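# Rebuild the cart's three-parcel stack on the desk

## Task

Move the three parcels stacked on the cart onto the desk as a stack in the same bottom-to-top order. It must stand on its own after the robot releases it and backs away, and the robot must not topple or be left tilted.

## Robot and tools

ROBOT. A wheeled base that drives forward/back and turns on the spot (no sideways motion), a lifting column carrying a tilting head and two six-joint arms (left, right), each with a two-finger gripper. Shoulder height S = 0.90 m + column_m. Folded, the robot is 0.73 m long, 0.62 m wide and S + 0.43 m tall; its front is 0.40 m ahead of the column.

FRAMES. Base frame: origin on the floor under the column, midway between the drive wheels; x forward, y left, z up. left_hand and right_hand are reported in this frame as the point where the fingers meet (tips 8 mm further); the hand's z axis runs along the fingers (quat_wxyz maps (0,0,1) onto it), its y axis across the opening. The odometry frame is the base frame as it was at the start of the scene.

execute_actions: {"actions": [...], "cameras": [...]}. actions holds one action or none (none just reports state and images). An action may contain:
- base: exactly one relative move from where the base last measured itself. {"translate_m": d}, metres, -3 to 3, positive forward. {"rotate_rad": d}, radians, -3.2 to 3.2, positive = left/counter-clockwise seen from above.
- joints: a dict of absolute targets by name: column_m 0 to 0.8 (m); head_tilt_rad -0.61 to 1.308 (0 level, positive down); left_/right_joint1_rad -2.879 to 2.879; joint2 0 to 3.141; joint3 0 to 3.019; joint4 -1.692 to 1.57; joint5 -1.57 to 1.57 (positive swings the hand to the robot's right); joint6 -2.094 to 2.094 (positive rolls clockwise seen from behind); left_/right_gripper_m 0 (closed) to 0.093, the fingertip gap in metres.
- speeds: optional caps for this action only, translate_m 0.05-0.8 m/s, rotate_rad 0.1-1 rad/s (defaults are the maxima). They do not slow arms. A base move needing over 8.667 s is refused.
All motions in one action start together. Joints or base left out may still be driving toward older targets. An unknown key or out-of-range number rejects the whole call. cameras: any of cam_head_left, cam_head_right, cam_left_wrist, cam_right_wrist, nav_camera, or all; omitted/null means all, [] means none. If a result reports a stop, later motion calls in the same reply are skipped.

wait {"seconds": 0-10}: nothing new commanded; returns state and images. zoom_image {"camera", "region": [x0,y0,x1,y1]}: pixel box from the top-left corner, at most 504x504, on that camera's latest full image. read_manual {"section": "licences"}: licence text only. finished_scene {"scene": n}: ends the scene irreversibly and reports success.

ARM GEOMETRY. With joint1 at -1.57 (left) or 1.57 (right) and joints 5, 6 at 0, an arm works in a vertical plane pointing ahead, 0.23 m beside the column. Let a = j2 - 0.35, b = 1.05 + j2 - j3, c = b - j4 (c = 1.57 means fingers straight down). The hand point is about 0.12 + 0.39 sin a + 0.38 cos b + 0.25 cos c m ahead and S + 0.39 cos a - 0.38 sin b - 0.25 sin c high. Example: j2, j3, j4 = 0.93, 0.78, 0.14 gives 0.60 m ahead, 0.25 m under S. Real hands tend to sit up to ~5 cm lower and nearer (~12 cm with heavy or far loads); trust the reported hand positions. Reach is about 1 m from the shoulder. Below 0.4 m height the base housing blocks hands nearer than 0.45 m ahead; avoid moving arms with column_m under 0.3.

LOADS AND GRIPPING. Fingers down, an arm holds up to 3.2 kg at ~0.4 m ahead and 0.3-0.7 m below S; 2 kg out to 0.6 m; 1 kg out to 0.8 m (0.3-0.55 m below S). Fingers are 7 cm long; outer width is opening +1 cm at tips, +5 cm at base; gripper body 10 x 7 cm. To grasp, command an opening smaller than the object: off_target is then normal, and an opening staying 0.002 m or more above target means something is held. Small targets (under ~0.03 rad, 0.08 for joints 2, 3) may not move a joint; approach contacts in ~0.05 rad steps from your last target.

RESULT LINES. base_status / joint_status per motion: done (within tolerance; for base, wheels turned as commanded even if slipping), off_target, contact_stop (column or base only; it then holds where it stopped), time_out, not_followed (a safety check withheld arm targets, shown under 'joint command not followed' with a cause; back the moved joints off by 0.05 rad or more, or move the other arm), limit_stop_at_motor_heat. on_its_own covers what the call did not command; 'held at' is a held target, not a position. joint_positions, left_hand/right_hand, base_odometry (wheel-count based, heading positive left), turned_by_wheels vs turned_by_imu (a big mismatch means a collision or slip), base_tilt in degrees (forward/right positive), motor_effort for the wheels in percent with the peak in brackets, wheel_motors_off (1 = wheels disabled after ~3 s of hard pushing, for 2 s), Motor temperatures per arm joint. MOTOR HOT appears from 85 C; at 100 C an OVER-TEMPERATURE FAULT drops that arm.

COLUMN. Lowering stops with contact_stop when a hand or its load touches down (it may sink 0.15-0.2 m more, pressing); afterwards it refuses to go down until raised 0.2 m. If stopped under something overhead, drive out before raising.

CAMERAS. Head cameras sit 0.91-1.03 m + column_m high and look down by about head_tilt_rad. Wrist cameras look along the fingers, tilted 0.62 rad toward the hand's +x (back toward the robot when fingers point down ahead); image right is the hand's -y. nav_camera is at the base front, 0.23 m up, looking ahead.

AVOID. Arms striking or pressing each other (can end the run), sustained arm pushing (overheats, worst with joint5 far over; resend reported positions to relax), base shoving into furniture (back off 0.05 m after a contact_stop), tables 0.30 m+ high passing over the housing into the column, dropping or knocking parcels, and toppling the robot. Loose objects may occasionally get nudged.

Each tool is called after "Call:" by a JSON object that holds its "api" and its "payload", one argument or row to a line.

## Session

Call:
{"api": "execute_actions", "payload": {
  "actions": []
}}

Scene clock: 0.00 s.
Motor temperatures (°C, as the motors report them): left_arm=[27 27 26 28 25 29] | right_arm=[26 27 27 27 27 27]
base_odometry: x=+0.000 y=+0.000 heading=+0.000 (m, m, rad; odometry frame)
turned_by_wheels: +0.000 (rad since the last result)
turned_by_imu: +0.000 (rad since the last result)
base_tilt: forward=+0.5 right=+0.1 (deg)
base_status: not commanded
joint_positions: column_m=+0.553 head_tilt_rad=+0.891 left_joint1_rad=-1.549 left_joint2_rad=+0.921 left_joint3_rad=+0.370 left_joint4_rad=-0.951 left_joint5_rad=+0.019 left_joint6_rad=+0.036 left_gripper_m=+0.094 right_joint1_rad=+1.534 right_joint2_rad=+0.858 right_joint3_rad=+0.388 right_joint4_rad=-0.917 right_joint5_rad=+0.063 right_joint6_rad=+0.081 right_gripper_m=+0.094
joint_status: not commanded
wheel_motors_off: 0
motor_effort: left_wheel=+4 right_wheel=+5 (%)
left_hand: x=+0.1188 y=+0.2253 z=+1.2596 quat_wxyz=(+0.470, -0.002, -0.883, +0.011) (m; base frame)
right_hand: x=+0.1457 y=-0.2439 z=+1.2508 quat_wxyz=(+0.417, -0.038, -0.906, +0.056) (m; base frame)
pictures: cam_head_left, cam_head_right, cam_left_wrist, cam_right_wrist, nav_camera
Images, in order (width x height): cam_head_left 672x504, cam_head_right 672x504, cam_left_wrist 672x504, cam_right_wrist 672x504, nav_camera 672x504.

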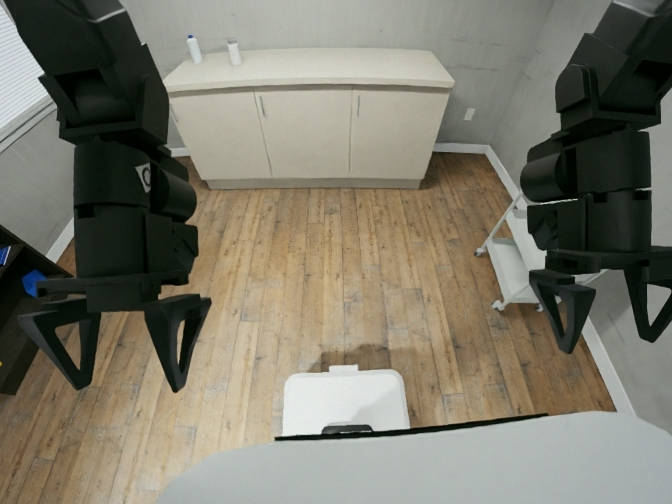

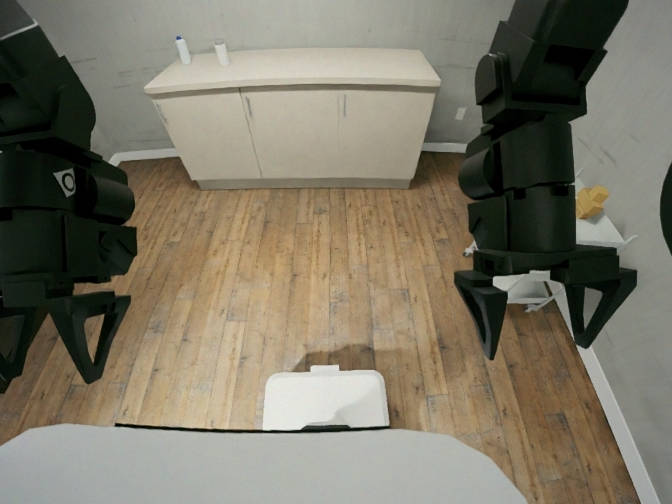

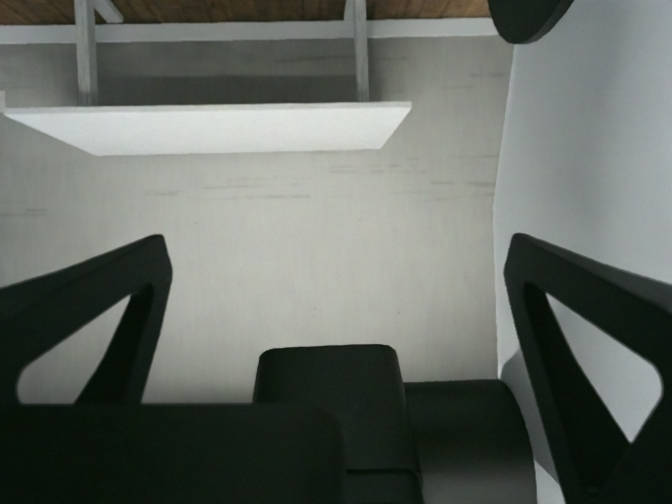

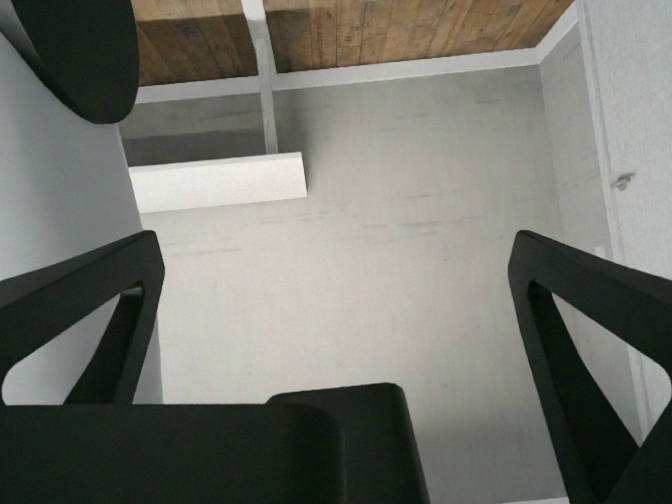

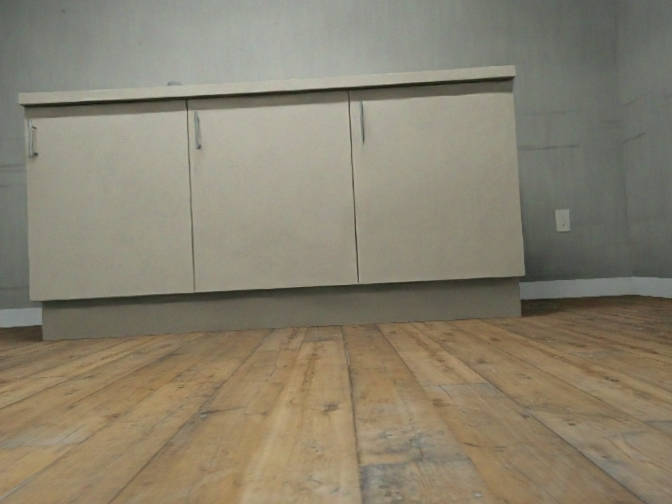

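Call:
{"api": "execute_actions", "payload": {
  "actions": [
    {"base":{"translate_m":1.0}}
  ],
  "cameras": []
}}

Call:
{"api": "execute_actions", "payload": {
  "actions": [
    {"base":{"rotate_rad":-1.57}}
  ],
  "cameras": ["cam_head_left","cam_head_right","nav_camera"]
}}

Scene clock: 8.67 s.
Motor temperatures (°C, as the motors report them): left_arm=[27 28 26 28 25 29] | right_arm=[26 27 27 27 27 27]
base_odometry: x=+1.000 y=+0.000 heading=+0.000 (m, m, rad; odometry frame)
turned_by_wheels: +0.000 (rad since the last result)
turned_by_imu: -0.001 (rad since the last result)
base_tilt: forward=+0.4 right=-0.1 (deg)
base_status: done
joint_positions: column_m=+0.553 head_tilt_rad=+0.891 left_joint1_rad=-1.549 left_joint2_rad=+0.921 left_joint3_rad=+0.372 left_joint4_rad=-0.951 left_joint5_rad=+0.019 left_joint6_rad=+0.036 left_gripper_m=+0.094 right_joint1_rad=+1.534 right_joint2_rad=+0.858 right_joint3_rad=+0.389 right_joint4_rad=-0.917 right_joint5_rad=+0.063 right_joint6_rad=+0.081 right_gripper_m=+0.094
joint_status: not commanded
wheel_motors_off: 0
motor_effort: left_wheel=+0(58) right_wheel=+1(49) (%)
left_hand: x=+0.1198 y=+0.2253 z=+1.2592 quat_wxyz=(+0.469, -0.002, -0.883, +0.011) (m; base frame)
right_hand: x=+0.1465 y=-0.2439 z=+1.2506 quat_wxyz=(+0.416, -0.038, -0.907, +0.056) (m; base frame)
pictures: none
No camera images: the call's "cameras" was empty. Leave "cameras" out to get every camera's image.

Scene clock: 11.83 s.
Motor temperatures (°C, as the motors report them): left_arm=[27 28 26 28 25 29] | right_arm=[26 27 27 27 27 27]
base_odometry: x=+1.000 y=+0.000 heading=-1.569 (m, m, rad; odometry frame)
turned_by_wheels: -1.569 (rad since the last result)
turned_by_imu: -1.566 (rad since the last result)
base_tilt: forward=+0.4 right=+0.0 (deg)
base_status: done
joint_positions: column_m=+0.553 head_tilt_rad=+0.891 left_joint1_rad=-1.549 left_joint2_rad=+0.921 left_joint3_rad=+0.372 left_joint4_rad=-0.951 left_joint5_rad=+0.019 left_joint6_rad=+0.036 left_gripper_m=+0.094 right_joint1_rad=+1.534 right_joint2_rad=+0.858 right_joint3_rad=+0.389 right_joint4_rad=-0.917 right_joint5_rad=+0.063 right_joint6_rad=+0.081 right_gripper_m=+0.094
joint_status: not commanded
wheel_motors_off: 0
motor_effort: left_wheel=+7(46) right_wheel=-6(64) (%)
left_hand: x=+0.1198 y=+0.2253 z=+1.2592 quat_wxyz=(+0.469, -0.002, -0.883, +0.011) (m; base frame)
right_hand: x=+0.1465 y=-0.2439 z=+1.2506 quat_wxyz=(+0.416, -0.038, -0.907, +0.056) (m; base frame)
pictures: cam_head_left, cam_head_right, nav_camera
Images, in order (width x height): cam_head_left 672x504, cam_head_right 672x504, nav_camera 672x504.

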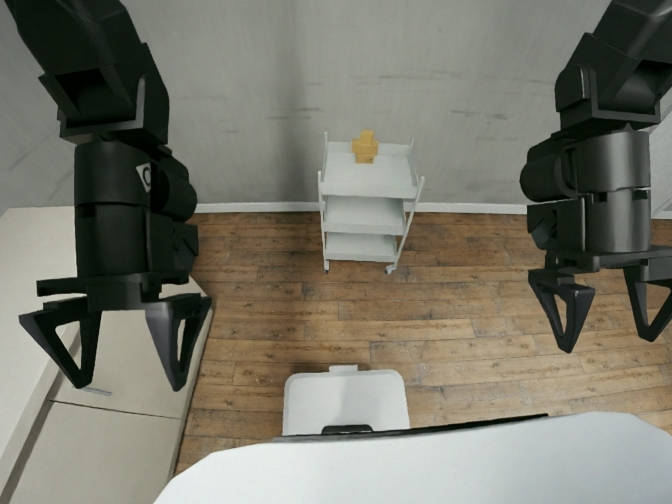

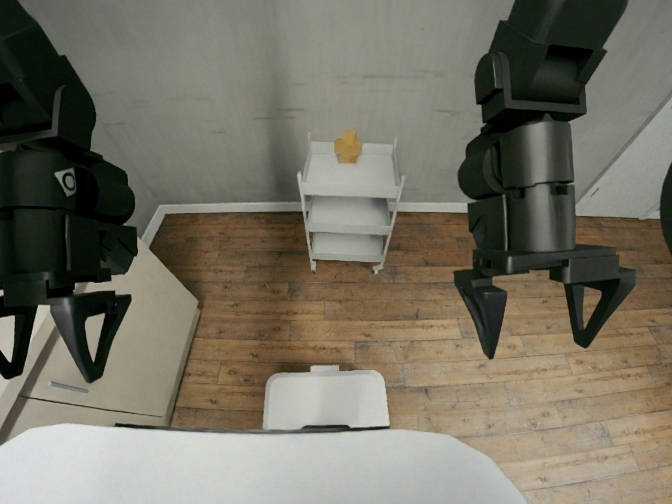

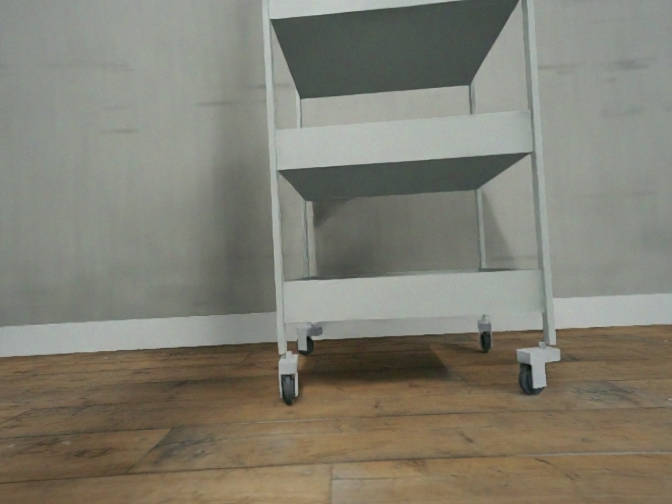

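Call:
{"api": "execute_actions", "payload": {
  "actions": [
    {"base":{"rotate_rad":0.08},"joints":{"right_joint1_rad":1.57,"right_joint2_rad":1.15,"right_joint3_rad":1.35,"right_joint4_rad":-0.72,"right_joint5_rad":0,"right_joint6_rad":0,"left_joint1_rad":-1.57,"left_joint2_rad":1.15,"left_joint3_rad":1.35,"left_joint4_rad":-0.72,"left_joint5_rad":0,"left_joint6_rad":0}}
  ],
  "cameras": []
}}

Call:
{"api": "execute_actions", "payload": {
  "actions": [
    {"base":{"translate_m":0.5},"joints":{"column_m":0.45}}
  ]
}}

Scene clock: 19.93 s.
Motor temperatures (°C, as the motors report them): left_arm=[27 28 26 28 25 29] | right_arm=[26 27 27 27 27 27]
base_odometry: x=+1.000 y=+0.000 heading=-1.490 (m, m, rad; odometry frame)
turned_by_wheels: +0.079 (rad since the last result)
turned_by_imu: +0.077 (rad since the last result)
base_tilt: forward=+0.4 right=+0.0 (deg)
base_status: done
joint_positions: column_m=+0.553 head_tilt_rad=+0.891 left_joint1_rad=-1.562 left_joint2_rad=+1.154 left_joint3_rad=+1.336 left_joint4_rad=-0.718 left_joint5_rad=+0.003 left_joint6_rad=+0.007 left_gripper_m=+0.094 right_joint1_rad=+1.559 right_joint2_rad=+1.145 right_joint3_rad=+1.338 right_joint4_rad=-0.719 right_joint5_rad=+0.003 right_joint6_rad=+0.015 right_gripper_m=+0.094
joint_status: all done
wheel_motors_off: 0
motor_effort: left_wheel=-7(23) right_wheel=+10(21) (%)
left_hand: x=+0.6464 y=+0.2284 z=+1.1847 quat_wxyz=(+0.006, -0.001, -1.000, -0.002) (m; base frame)
right_hand: x=+0.6498 y=-0.2323 z=+1.1902 quat_wxyz=(+0.001, -0.010, -1.000, +0.007) (m; base frame)
pictures: none
No camera images: the call's "cameras" was empty. Leave "cameras" out to get every camera's image.

Scene clock: 22.70 s.
Motor temperatures (°C, as the motors report them): left_arm=[27 28 27 28 25 29] | right_arm=[26 28 27 27 27 27]
base_odometry: x=+1.040 y=-0.498 heading=-1.492 (m, m, rad; odometry frame)
turned_by_wheels: -0.002 (rad since the last result)
turned_by_imu: -0.002 (rad since the last result)
base_tilt: forward=+0.4 right=+0.0 (deg)
base_status: done
joint_positions: column_m=+0.450 head_tilt_rad=+0.891 left_joint1_rad=-1.563 left_joint2_rad=+1.154 left_joint3_rad=+1.337 left_joint4_rad=-0.718 left_joint5_rad=+0.003 left_joint6_rad=+0.007 left_gripper_m=+0.094 right_joint1_rad=+1.559 right_joint2_rad=+1.145 right_joint3_rad=+1.339 right_joint4_rad=-0.719 right_joint5_rad=+0.003 right_joint6_rad=+0.015 right_gripper_m=+0.094
joint_status: all done
wheel_motors_off: 0
motor_effort: left_wheel=-1(55) right_wheel=+2(79) (%)
left_hand: x=+0.6472 y=+0.2283 z=+1.0817 quat_wxyz=(+0.006, -0.001, -1.000, -0.002) (m; base frame)
right_hand: x=+0.6506 y=-0.2321 z=+1.0870 quat_wxyz=(+0.000, -0.010, -1.000, +0.007) (m; base frame)
pictures: cam_head_left, cam_head_right, cam_left_wrist, cam_right_wrist, nav_camera
Images, in order (width x height): cam_head_left 672x504, cam_head_right 672x504, cam_left_wrist 672x504, cam_right_wrist 672x504, nav_camera 672x504.

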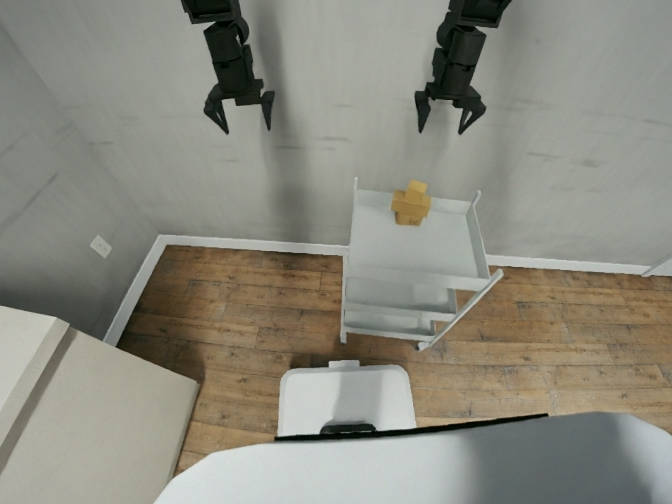

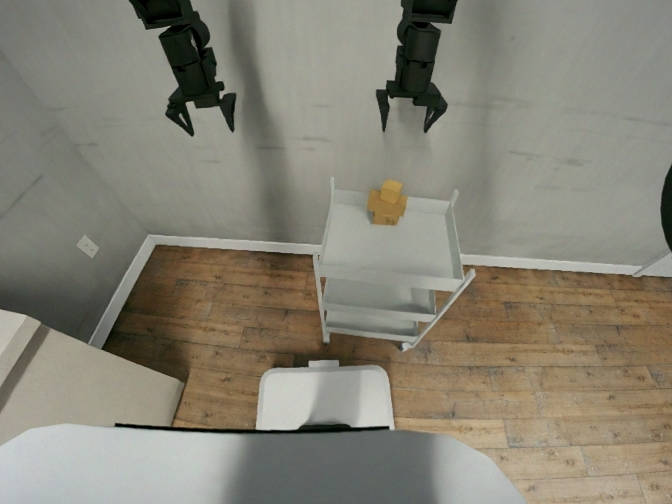

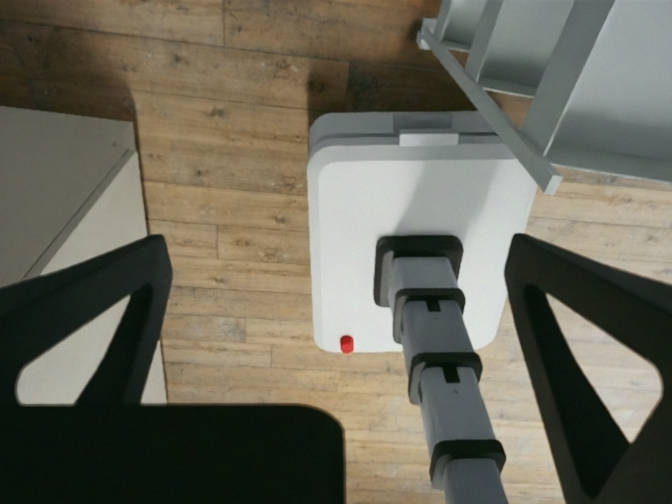

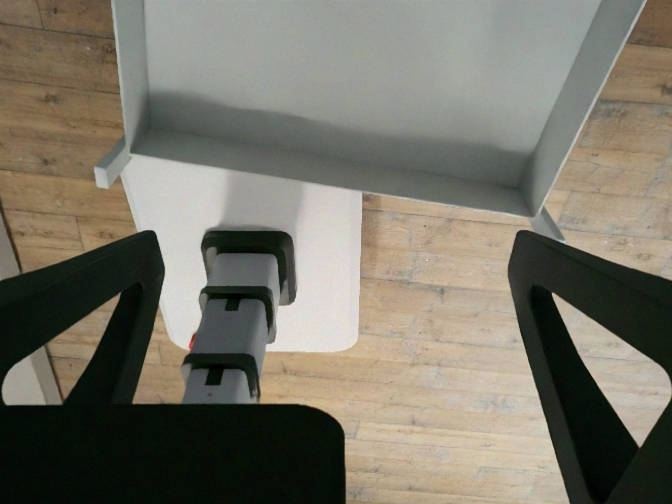

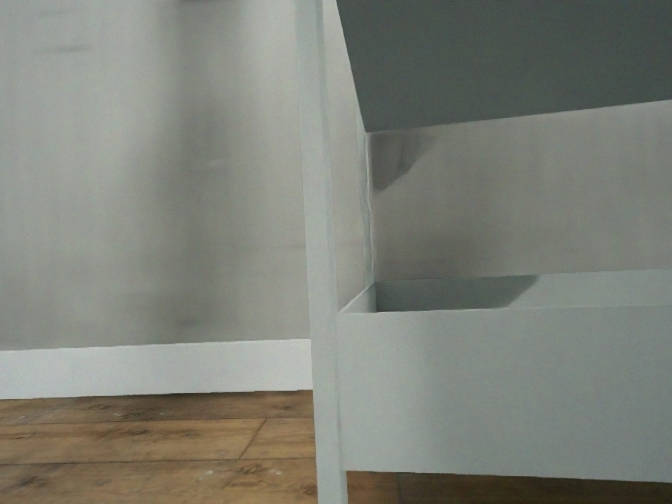

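Call:
{"api": "execute_actions", "payload": {
  "actions": [
    {"base":{"translate_m":0.1},"joints":{"column_m":0.33}}
  ],
  "cameras": ["cam_head_left","cam_head_right","cam_right_wrist"]
}}

Call:
{"api": "zoom_image", "payload": {
  "camera": "cam_head_right",
  "region": [300,60,520,300]
}}

Scene clock: 28.93 s.
Motor temperatures (°C, as the motors report them): left_arm=[27 29 27 28 25 29] | right_arm=[26 28 27 27 27 27]
base_odometry: x=+1.048 y=-0.598 heading=-1.493 (m, m, rad; odometry frame)
turned_by_wheels: -0.001 (rad since the last result)
turned_by_imu: -0.003 (rad since the last result)
base_tilt: forward=+0.4 right=-0.1 (deg)
base_status: done
joint_positions: column_m=+0.330 head_tilt_rad=+0.891 left_joint1_rad=-1.563 left_joint2_rad=+1.154 left_joint3_rad=+1.337 left_joint4_rad=-0.718 left_joint5_rad=+0.003 left_joint6_rad=+0.007 left_gripper_m=+0.094 right_joint1_rad=+1.559 right_joint2_rad=+1.145 right_joint3_rad=+1.339 right_joint4_rad=-0.719 right_joint5_rad=+0.003 right_joint6_rad=+0.015 right_gripper_m=+0.094
joint_status: all done
wheel_motors_off: 0
motor_effort: left_wheel=-1(38) right_wheel=+1(36) (%)
left_hand: x=+0.6471 y=+0.2283 z=+0.9617 quat_wxyz=(+0.006, -0.001, -1.000, -0.002) (m; base frame)
right_hand: x=+0.6505 y=-0.2321 z=+0.9670 quat_wxyz=(+0.001, -0.010, -1.000, +0.007) (m; base frame)
pictures: cam_head_left, cam_head_right, cam_right_wrist
Images, in order (width x height): cam_head_left 672x504, cam_head_right 672x504, cam_right_wrist 672x504.

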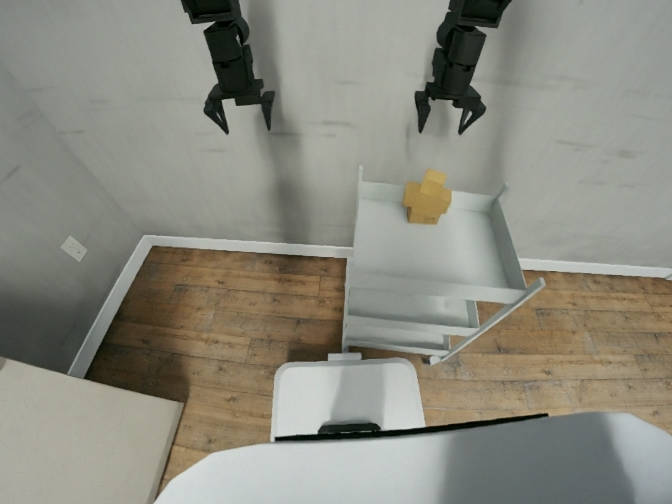

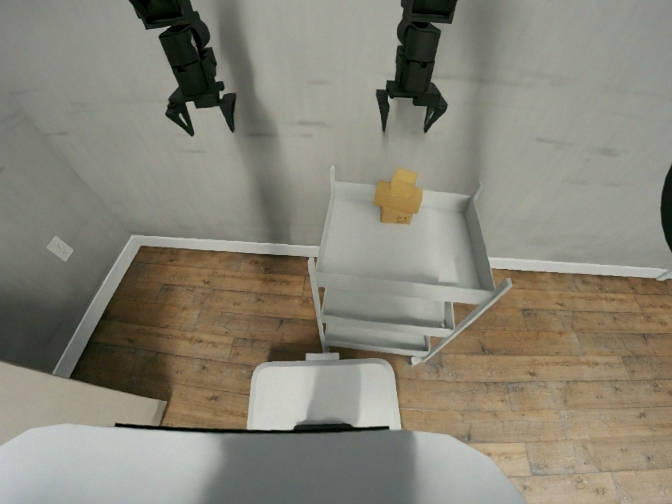

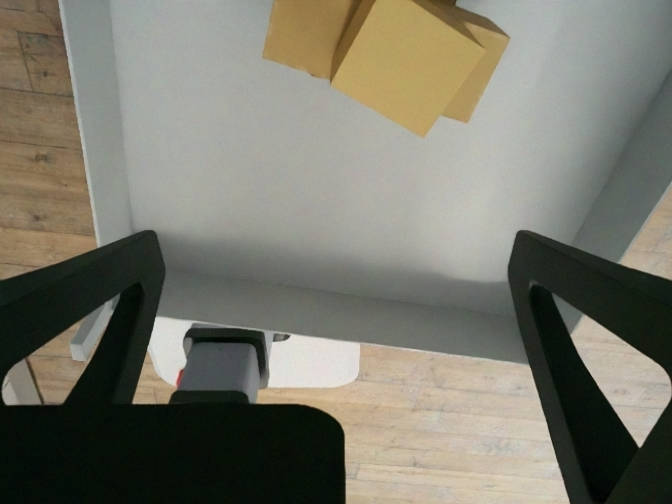

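Region (300, 60, 520, 300) of cam_head_right's 672x504 image, scaled by 2.100, with more detail than that image has; it fills the left 462 columns of this view, and the rest is white.

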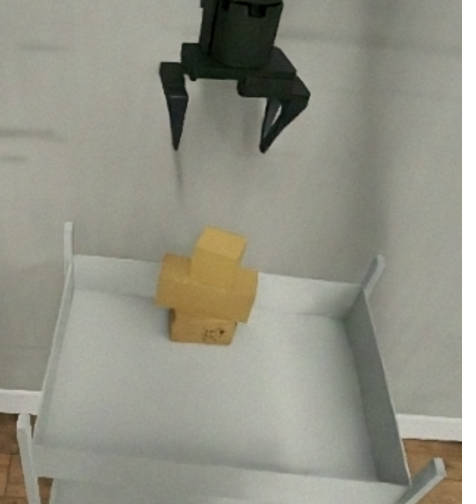

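Call:
{"api": "execute_actions", "payload": {
  "actions": [
    {"base":{"rotate_rad":-0.047},"joints":{"column_m":0.23,"right_joint6_rad":0.4}}
  ],
  "cameras": ["cam_head_right","cam_right_wrist"]
}}

Scene clock: 39.07 s.
Motor temperatures (°C, as the motors report them): left_arm=[27 30 28 28 25 29] | right_arm=[26 29 28 27 27 27]
base_odometry: x=+1.048 y=-0.598 heading=-1.537 (m, m, rad; odometry frame)
turned_by_wheels: -0.044 (rad since the last result)
turned_by_imu: -0.047 (rad since the last result)
base_tilt: forward=+0.4 right=-0.1 (deg)
base_status: done
joint_positions: column_m=+0.230 head_tilt_rad=+0.891 left_joint1_rad=-1.566 left_joint2_rad=+1.154 left_joint3_rad=+1.337 left_joint4_rad=-0.718 left_joint5_rad=+0.002 left_joint6_rad=+0.007 left_gripper_m=+0.094 right_joint1_rad=+1.562 right_joint2_rad=+1.145 right_joint3_rad=+1.339 right_joint4_rad=-0.719 right_joint5_rad=+0.002 right_joint6_rad=+0.384 right_gripper_m=+0.094
joint_status: all done
wheel_motors_off: 0
motor_effort: left_wheel=+2(42) right_wheel=-1(50) (%)
left_hand: x=+0.6472 y=+0.2267 z=+0.8616 quat_wxyz=(+0.006, -0.002, -1.000, -0.001) (m; base frame)
right_hand: x=+0.6505 y=-0.2302 z=+0.8670 quat_wxyz=(+0.000, -0.193, -0.981, +0.005) (m; base frame)
pictures: cam_head_right, cam_right_wrist
Images, in order (width x height): cam_head_right 672x504, cam_right_wrist 672x504.

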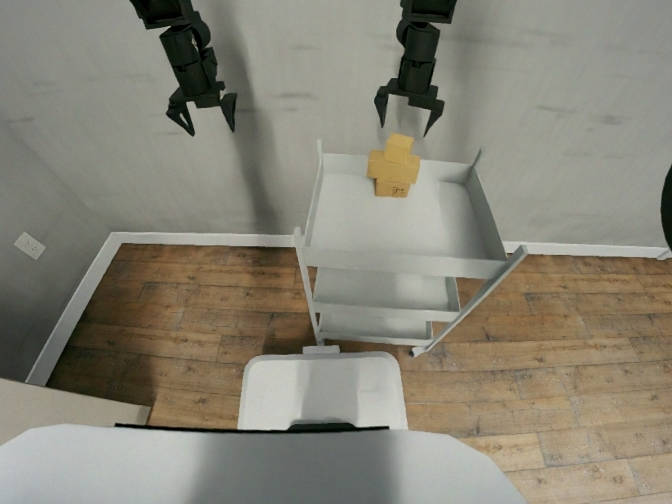

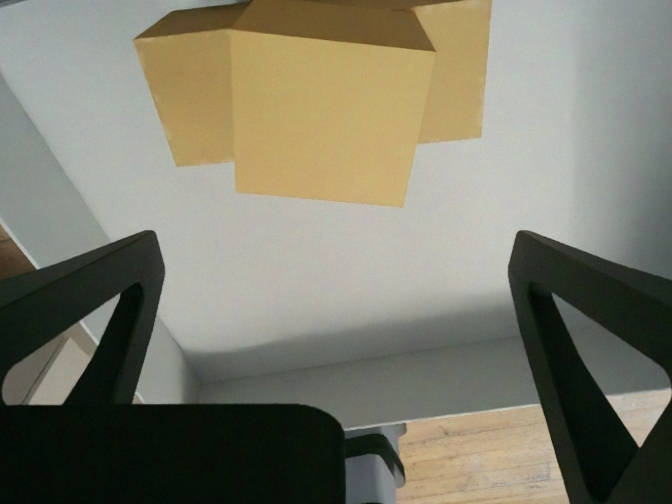

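Call:
{"api": "execute_actions", "payload": {
  "actions": [
    {"base":{"translate_m":0.022},"joints":{"column_m":0.195,"right_joint6_rad":0.48}}
  ],
  "cameras": ["cam_head_right","cam_right_wrist"]
}}

Scene clock: 47.90 s.
Motor temperatures (°C, as the motors report them): left_arm=[27 30 28 28 25 29] | right_arm=[26 29 28 27 27 27]
base_odometry: x=+1.049 y=-0.620 heading=-1.539 (m, m, rad; odometry frame)
turned_by_wheels: -0.002 (rad since the last result)
turned_by_imu: -0.003 (rad since the last result)
base_tilt: forward=+0.5 right=+0.0 (deg)
base_status: done
joint_positions: column_m=+0.195 head_tilt_rad=+0.891 left_joint1_rad=-1.566 left_joint2_rad=+1.154 left_joint3_rad=+1.338 left_joint4_rad=-0.718 left_joint5_rad=+0.002 left_joint6_rad=+0.007 left_gripper_m=+0.094 right_joint1_rad=+1.562 right_joint2_rad=+1.145 right_joint3_rad=+1.340 right_joint4_rad=-0.719 right_joint5_rad=+0.002 right_joint6_rad=+0.464 right_gripper_m=+0.094
joint_status: all done
wheel_motors_off: 0
motor_effort: left_wheel=+0(41) right_wheel=+3(63) (%)
left_hand: x=+0.6477 y=+0.2265 z=+0.8270 quat_wxyz=(+0.005, -0.002, -1.000, -0.001) (m; base frame)
right_hand: x=+0.6509 y=-0.2302 z=+0.8322 quat_wxyz=(-0.001, -0.232, -0.973, +0.005) (m; base frame)
pictures: cam_head_right, cam_right_wrist
Images, in order (width x height): cam_head_right 672x504, cam_right_wrist 672x504.

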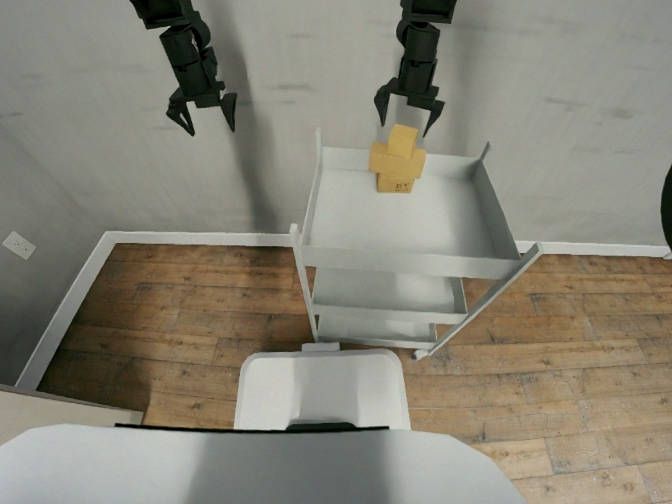

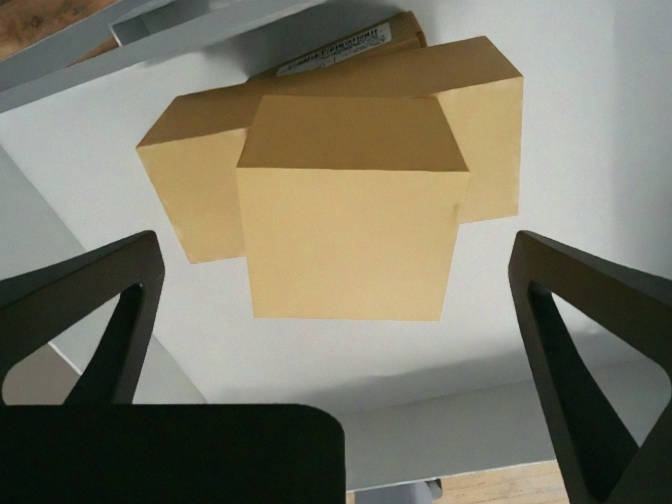

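Call:
{"api": "execute_actions", "payload": {
  "actions": [
    {"joints":{"column_m":0.15}}
  ],
  "cameras": ["cam_right_wrist"]
}}

Call:
{"api": "execute_actions", "payload": {
  "actions": [
    {"joints":{"right_gripper_m":0.03}}
  ],
  "cameras": []
}}

Call:
{"api": "execute_actions", "payload": {
  "actions": [
    {"joints":{"column_m":0.19}}
  ],
  "cameras": ["cam_head_right","cam_right_wrist"]
}}

Scene clock: 54.03 s.
Motor temperatures (°C, as the motors report them): left_arm=[27 30 29 28 25 29] | right_arm=[26 30 28 27 27 27]
base_odometry: x=+1.049 y=-0.620 heading=-1.539 (m, m, rad; odometry frame)
turned_by_wheels: +0.000 (rad since the last result)
turned_by_imu: -0.002 (rad since the last result)
base_tilt: forward=+0.5 right=+0.1 (deg)
base_status: not commanded
joint_positions: column_m=+0.150 head_tilt_rad=+0.891 left_joint1_rad=-1.566 left_joint2_rad=+1.154 left_joint3_rad=+1.338 left_joint4_rad=-0.718 left_joint5_rad=+0.002 left_joint6_rad=+0.007 left_gripper_m=+0.094 right_joint1_rad=+1.562 right_joint2_rad=+1.145 right_joint3_rad=+1.340 right_joint4_rad=-0.719 right_joint5_rad=+0.002 right_joint6_rad=+0.464 right_gripper_m=+0.094
joint_status: all done
wheel_motors_off: 0
motor_effort: left_wheel=+0(0) right_wheel=+3(3) (%)
left_hand: x=+0.6477 y=+0.2265 z=+0.7820 quat_wxyz=(+0.005, -0.002, -1.000, -0.001) (m; base frame)
right_hand: x=+0.6509 y=-0.2302 z=+0.7872 quat_wxyz=(-0.001, -0.232, -0.973, +0.005) (m; base frame)
pictures: cam_right_wrist
Images, in order (width x height): cam_right_wrist 672x504.

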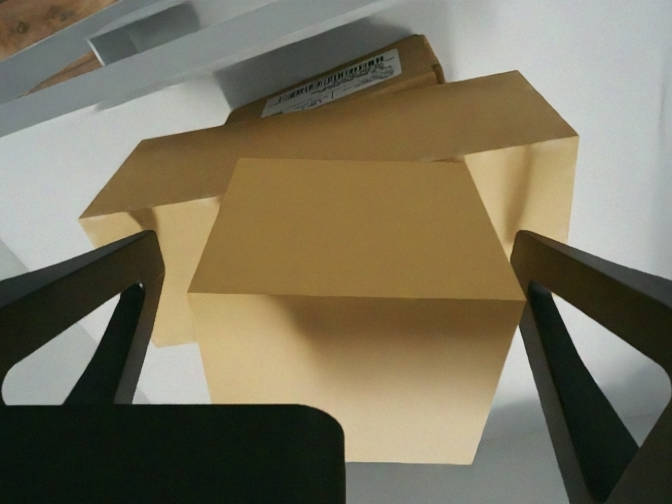

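Scene clock: 54.67 s.
Motor temperatures (°C, as the motors report them): left_arm=[27 30 29 28 25 29] | right_arm=[26 30 28 27 27 27]
base_odometry: x=+1.049 y=-0.620 heading=-1.539 (m, m, rad; odometry frame)
turned_by_wheels: +0.000 (rad since the last result)
turned_by_imu: +0.000 (rad since the last result)
base_tilt: forward=+0.5 right=+0.0 (deg)
base_status: not commanded
joint_positions: column_m=+0.150 head_tilt_rad=+0.891 left_joint1_rad=-1.566 left_joint2_rad=+1.154 left_joint3_rad=+1.338 left_joint4_rad=-0.718 left_joint5_rad=+0.002 left_joint6_rad=+0.007 left_gripper_m=+0.094 right_joint1_rad=+1.562 right_joint2_rad=+1.145 right_joint3_rad=+1.340 right_joint4_rad=-0.719 right_joint5_rad=+0.002 right_joint6_rad=+0.464 right_gripper_m=+0.055
joint_status: right_gripper_m off_target (ended at +0.055, target +0.030)
wheel_motors_off: 0
motor_effort: left_wheel=+0(0) right_wheel=+2(3) (%)
left_hand: x=+0.6477 y=+0.2265 z=+0.7820 quat_wxyz=(+0.005, -0.002, -1.000, -0.001) (m; base frame)
right_hand: x=+0.6509 y=-0.2302 z=+0.7872 quat_wxyz=(-0.001, -0.232, -0.973, +0.005) (m; base frame)
pictures: none
No camera images: the call's "cameras" was empty. Leave "cameras" out to get every camera's image.

Scene clock: 55.77 s.
Motor temperatures (°C, as the motors report them): left_arm=[27 30 29 28 25 29] | right_arm=[26 30 28 27 27 27]
base_odometry: x=+1.049 y=-0.620 heading=-1.539 (m, m, rad; odometry frame)
turned_by_wheels: +0.000 (rad since the last result)
turned_by_imu: +0.000 (rad since the last result)
base_tilt: forward=+0.5 right=+0.0 (deg)
base_status: not commanded
joint_positions: column_m=+0.190 head_tilt_rad=+0.891 left_joint1_rad=-1.566 left_joint2_rad=+1.154 left_joint3_rad=+1.338 left_joint4_rad=-0.718 left_joint5_rad=+0.002 left_joint6_rad=+0.007 left_gripper_m=+0.094 right_joint1_rad=+1.562 right_joint2_rad=+1.146 right_joint3_rad=+1.340 right_joint4_rad=-0.719 right_joint5_rad=+0.002 right_joint6_rad=+0.464 right_gripper_m=+0.055
joint_status: all done
wheel_motors_off: 0
motor_effort: left_wheel=+0(0) right_wheel=+3(3) (%)
left_hand: x=+0.6477 y=+0.2265 z=+0.8219 quat_wxyz=(+0.005, -0.002, -1.000, -0.001) (m; base frame)
right_hand: x=+0.6507 y=-0.2302 z=+0.8267 quat_wxyz=(+0.000, -0.232, -0.973, +0.005) (m; base frame)
pictures: cam_head_right, cam_right_wrist
Images, in order (width x height): cam_head_right 672x504, cam_right_wrist 672x504.

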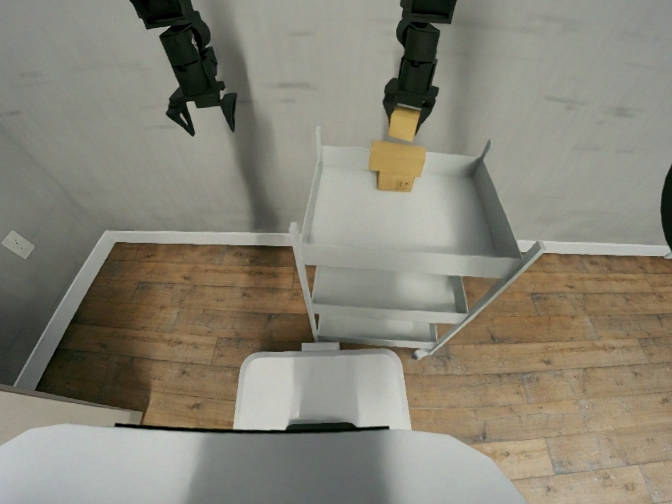

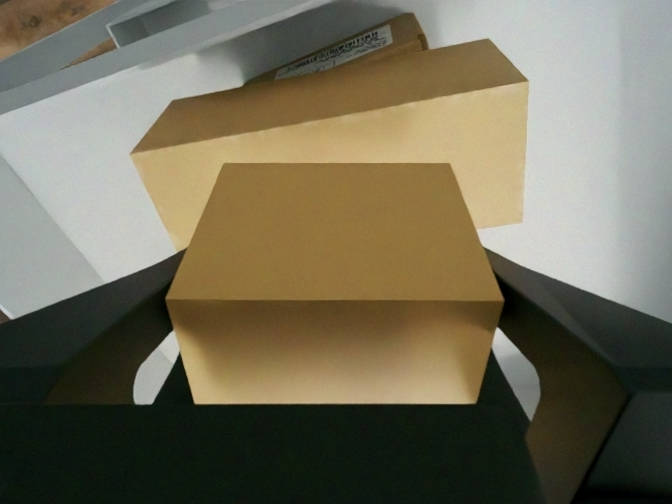

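Call:
{"api": "execute_actions", "payload": {
  "actions": [
    {"base":{"translate_m":-0.16},"joints":{"right_joint6_rad":0.0}}
  ],
  "cameras": []
}}

Call:
{"api": "execute_actions", "payload": {
  "actions": [
    {"joints":{"column_m":0.065}}
  ],
  "cameras": ["cam_head_right","cam_right_wrist"]
}}

Call:
{"api": "zoom_image", "payload": {
  "camera": "cam_head_right",
  "region": [300,40,520,200]
}}

Scene clock: 63.17 s.
Motor temperatures (°C, as the motors report them): left_arm=[27 31 29 28 25 29] | right_arm=[26 30 28 27 27 27]
base_odometry: x=+1.043 y=-0.460 heading=-1.541 (m, m, rad; odometry frame)
turned_by_wheels: -0.002 (rad since the last result)
turned_by_imu: -0.004 (rad since the last result)
base_tilt: forward=+0.5 right=-0.1 (deg)
base_status: done
joint_positions: column_m=+0.190 head_tilt_rad=+0.891 left_joint1_rad=-1.566 left_joint2_rad=+1.154 left_joint3_rad=+1.337 left_joint4_rad=-0.719 left_joint5_rad=+0.002 left_joint6_rad=+0.007 left_gripper_m=+0.094 right_joint1_rad=+1.562 right_joint2_rad=+1.147 right_joint3_rad=+1.338 right_joint4_rad=-0.720 right_joint5_rad=+0.002 right_joint6_rad=+0.016 right_gripper_m=+0.055
joint_status: all done
wheel_motors_off: 0
motor_effort: left_wheel=-1(33) right_wheel=+0(75) (%)
left_hand: x=+0.6468 y=+0.2265 z=+0.8215 quat_wxyz=(+0.006, -0.002, -1.000, -0.001) (m; base frame)
right_hand: x=+0.6493 y=-0.2302 z=+0.8256 quat_wxyz=(+0.002, -0.010, -1.000, +0.005) (m; base frame)
pictures: none
No camera images: the call's "cameras" was empty. Leave "cameras" out to get every camera's image.

Scene clock: 65.37 s.
Motor temperatures (°C, as the motors report them): left_arm=[27 31 29 28 25 29] | right_arm=[26 30 28 27 27 27]
base_odometry: x=+1.043 y=-0.460 heading=-1.541 (m, m, rad; odometry frame)
turned_by_wheels: +0.000 (rad since the last result)
turned_by_imu: -0.001 (rad since the last result)
base_tilt: forward=+0.5 right=+0.0 (deg)
base_status: not commanded
joint_positions: column_m=+0.065 head_tilt_rad=+0.891 left_joint1_rad=-1.566 left_joint2_rad=+1.154 left_joint3_rad=+1.337 left_joint4_rad=-0.719 left_joint5_rad=+0.002 left_joint6_rad=+0.007 left_gripper_m=+0.094 right_joint1_rad=+1.562 right_joint2_rad=+1.147 right_joint3_rad=+1.338 right_joint4_rad=-0.720 right_joint5_rad=+0.002 right_joint6_rad=+0.016 right_gripper_m=+0.055
joint_status: all done
wheel_motors_off: 0
motor_effort: left_wheel=-3(3) right_wheel=-1(0) (%)
left_hand: x=+0.6468 y=+0.2265 z=+0.6967 quat_wxyz=(+0.006, -0.002, -1.000, -0.001) (m; base frame)
right_hand: x=+0.6493 y=-0.2302 z=+0.7007 quat_wxyz=(+0.002, -0.010, -1.000, +0.005) (m; base frame)
pictures: cam_head_right, cam_right_wrist
Images, in order (width x height): cam_head_right 672x504, cam_right_wrist 672x504.

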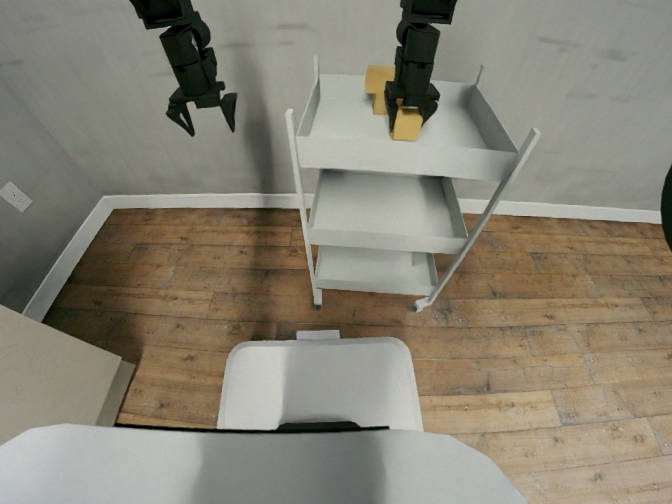

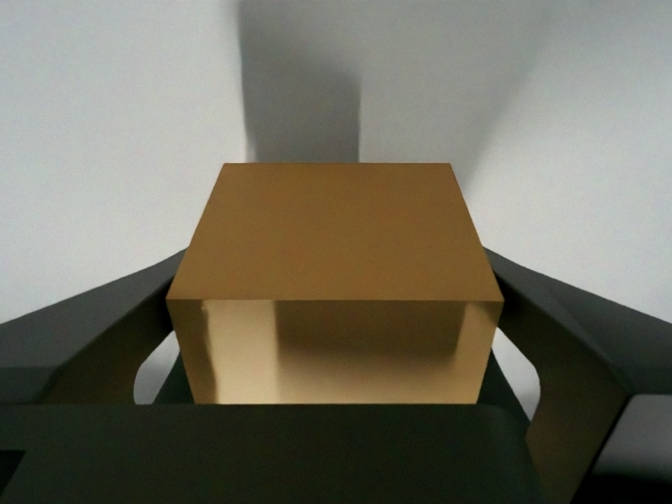

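Region (300, 40, 520, 200) of cam_head_right's 672x504 image, scaled by 2.291, with more detail than that image has; it fills the top 367 rows of this view, and the rest is white.

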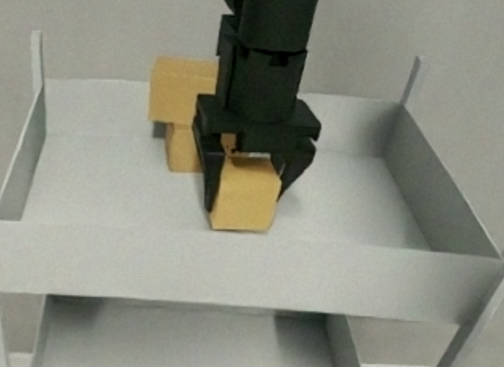

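Call:
{"api": "execute_actions", "payload": {
  "actions": [
    {"joints":{"column_m":0.045}}
  ],
  "cameras": ["cam_right_wrist"]
}}

Call:
{"api": "execute_actions", "payload": {
  "actions": [
    {"joints":{"column_m":0.033}}
  ],
  "cameras": ["cam_right_wrist"]
}}

Scene clock: 68.67 s.
Motor temperatures (°C, as the motors report them): left_arm=[27 31 29 28 25 29] | right_arm=[26 30 28 27 27 27]
base_odometry: x=+1.043 y=-0.460 heading=-1.541 (m, m, rad; odometry frame)
turned_by_wheels: +0.000 (rad since the last result)
turned_by_imu: -0.001 (rad since the last result)
base_tilt: forward=+0.5 right=+0.0 (deg)
base_status: not commanded
joint_positions: column_m=+0.045 head_tilt_rad=+0.891 left_joint1_rad=-1.566 left_joint2_rad=+1.154 left_joint3_rad=+1.337 left_joint4_rad=-0.719 left_joint5_rad=+0.002 left_joint6_rad=+0.007 left_gripper_m=+0.094 right_joint1_rad=+1.562 right_joint2_rad=+1.140 right_joint3_rad=+1.338 right_joint4_rad=-0.727 right_joint5_rad=+0.002 right_joint6_rad=+0.016 right_gripper_m=+0.055
joint_status: all done
wheel_motors_off: 0
motor_effort: left_wheel=-3(3) right_wheel=+1(1) (%)
left_hand: x=+0.6468 y=+0.2265 z=+0.6766 quat_wxyz=(+0.006, -0.002, -1.000, -0.001) (m; base frame)
right_hand: x=+0.6492 y=-0.2302 z=+0.6843 quat_wxyz=(+0.003, -0.010, -1.000, +0.005) (m; base frame)
pictures: cam_right_wrist
Images, in order (width x height): cam_right_wrist 672x504.

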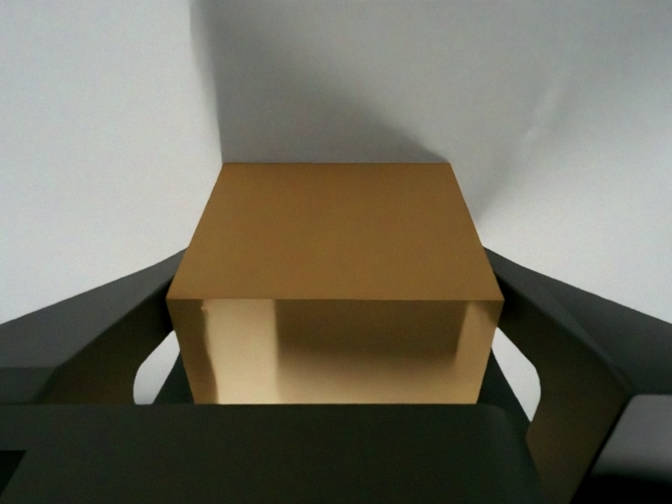

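Scene clock: 69.40 s.
Motor temperatures (°C, as the motors report them): left_arm=[27 31 29 28 25 29] | right_arm=[26 30 28 27 27 27]
base_odometry: x=+1.043 y=-0.460 heading=-1.541 (m, m, rad; odometry frame)
turned_by_wheels: +0.000 (rad since the last result)
turned_by_imu: +0.000 (rad since the last result)
base_tilt: forward=+0.5 right=+0.1 (deg)
base_status: not commanded
joint_positions: column_m=+0.033 head_tilt_rad=+0.891 left_joint1_rad=-1.566 left_joint2_rad=+1.154 left_joint3_rad=+1.337 left_joint4_rad=-0.719 left_joint5_rad=+0.002 left_joint6_rad=+0.007 left_gripper_m=+0.094 right_joint1_rad=+1.562 right_joint2_rad=+1.118 right_joint3_rad=+1.338 right_joint4_rad=-0.744 right_joint5_rad=+0.002 right_joint6_rad=+0.016 right_gripper_m=+0.055
joint_status: all done
wheel_motors_off: 0
motor_effort: left_wheel=-2(3) right_wheel=+1(2) (%)
left_hand: x=+0.6468 y=+0.2265 z=+0.6647 quat_wxyz=(+0.006, -0.002, -1.000, -0.001) (m; base frame)
right_hand: x=+0.6507 y=-0.2301 z=+0.6840 quat_wxyz=(+0.000, -0.010, -1.000, +0.005) (m; base frame)
pictures: cam_right_wrist
Images, in order (width x height): cam_right_wrist 672x504.

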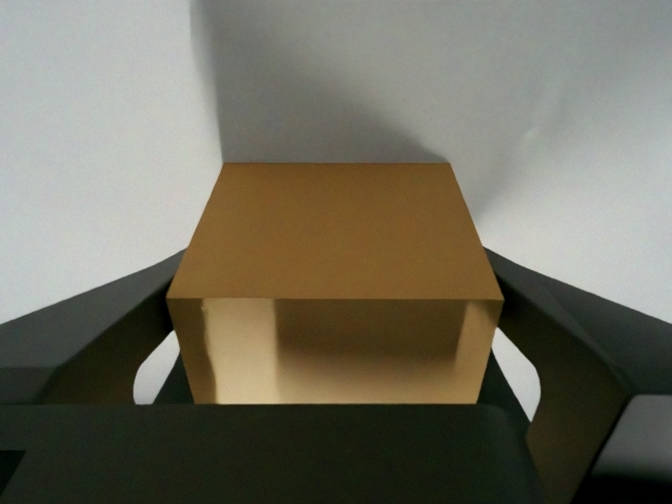

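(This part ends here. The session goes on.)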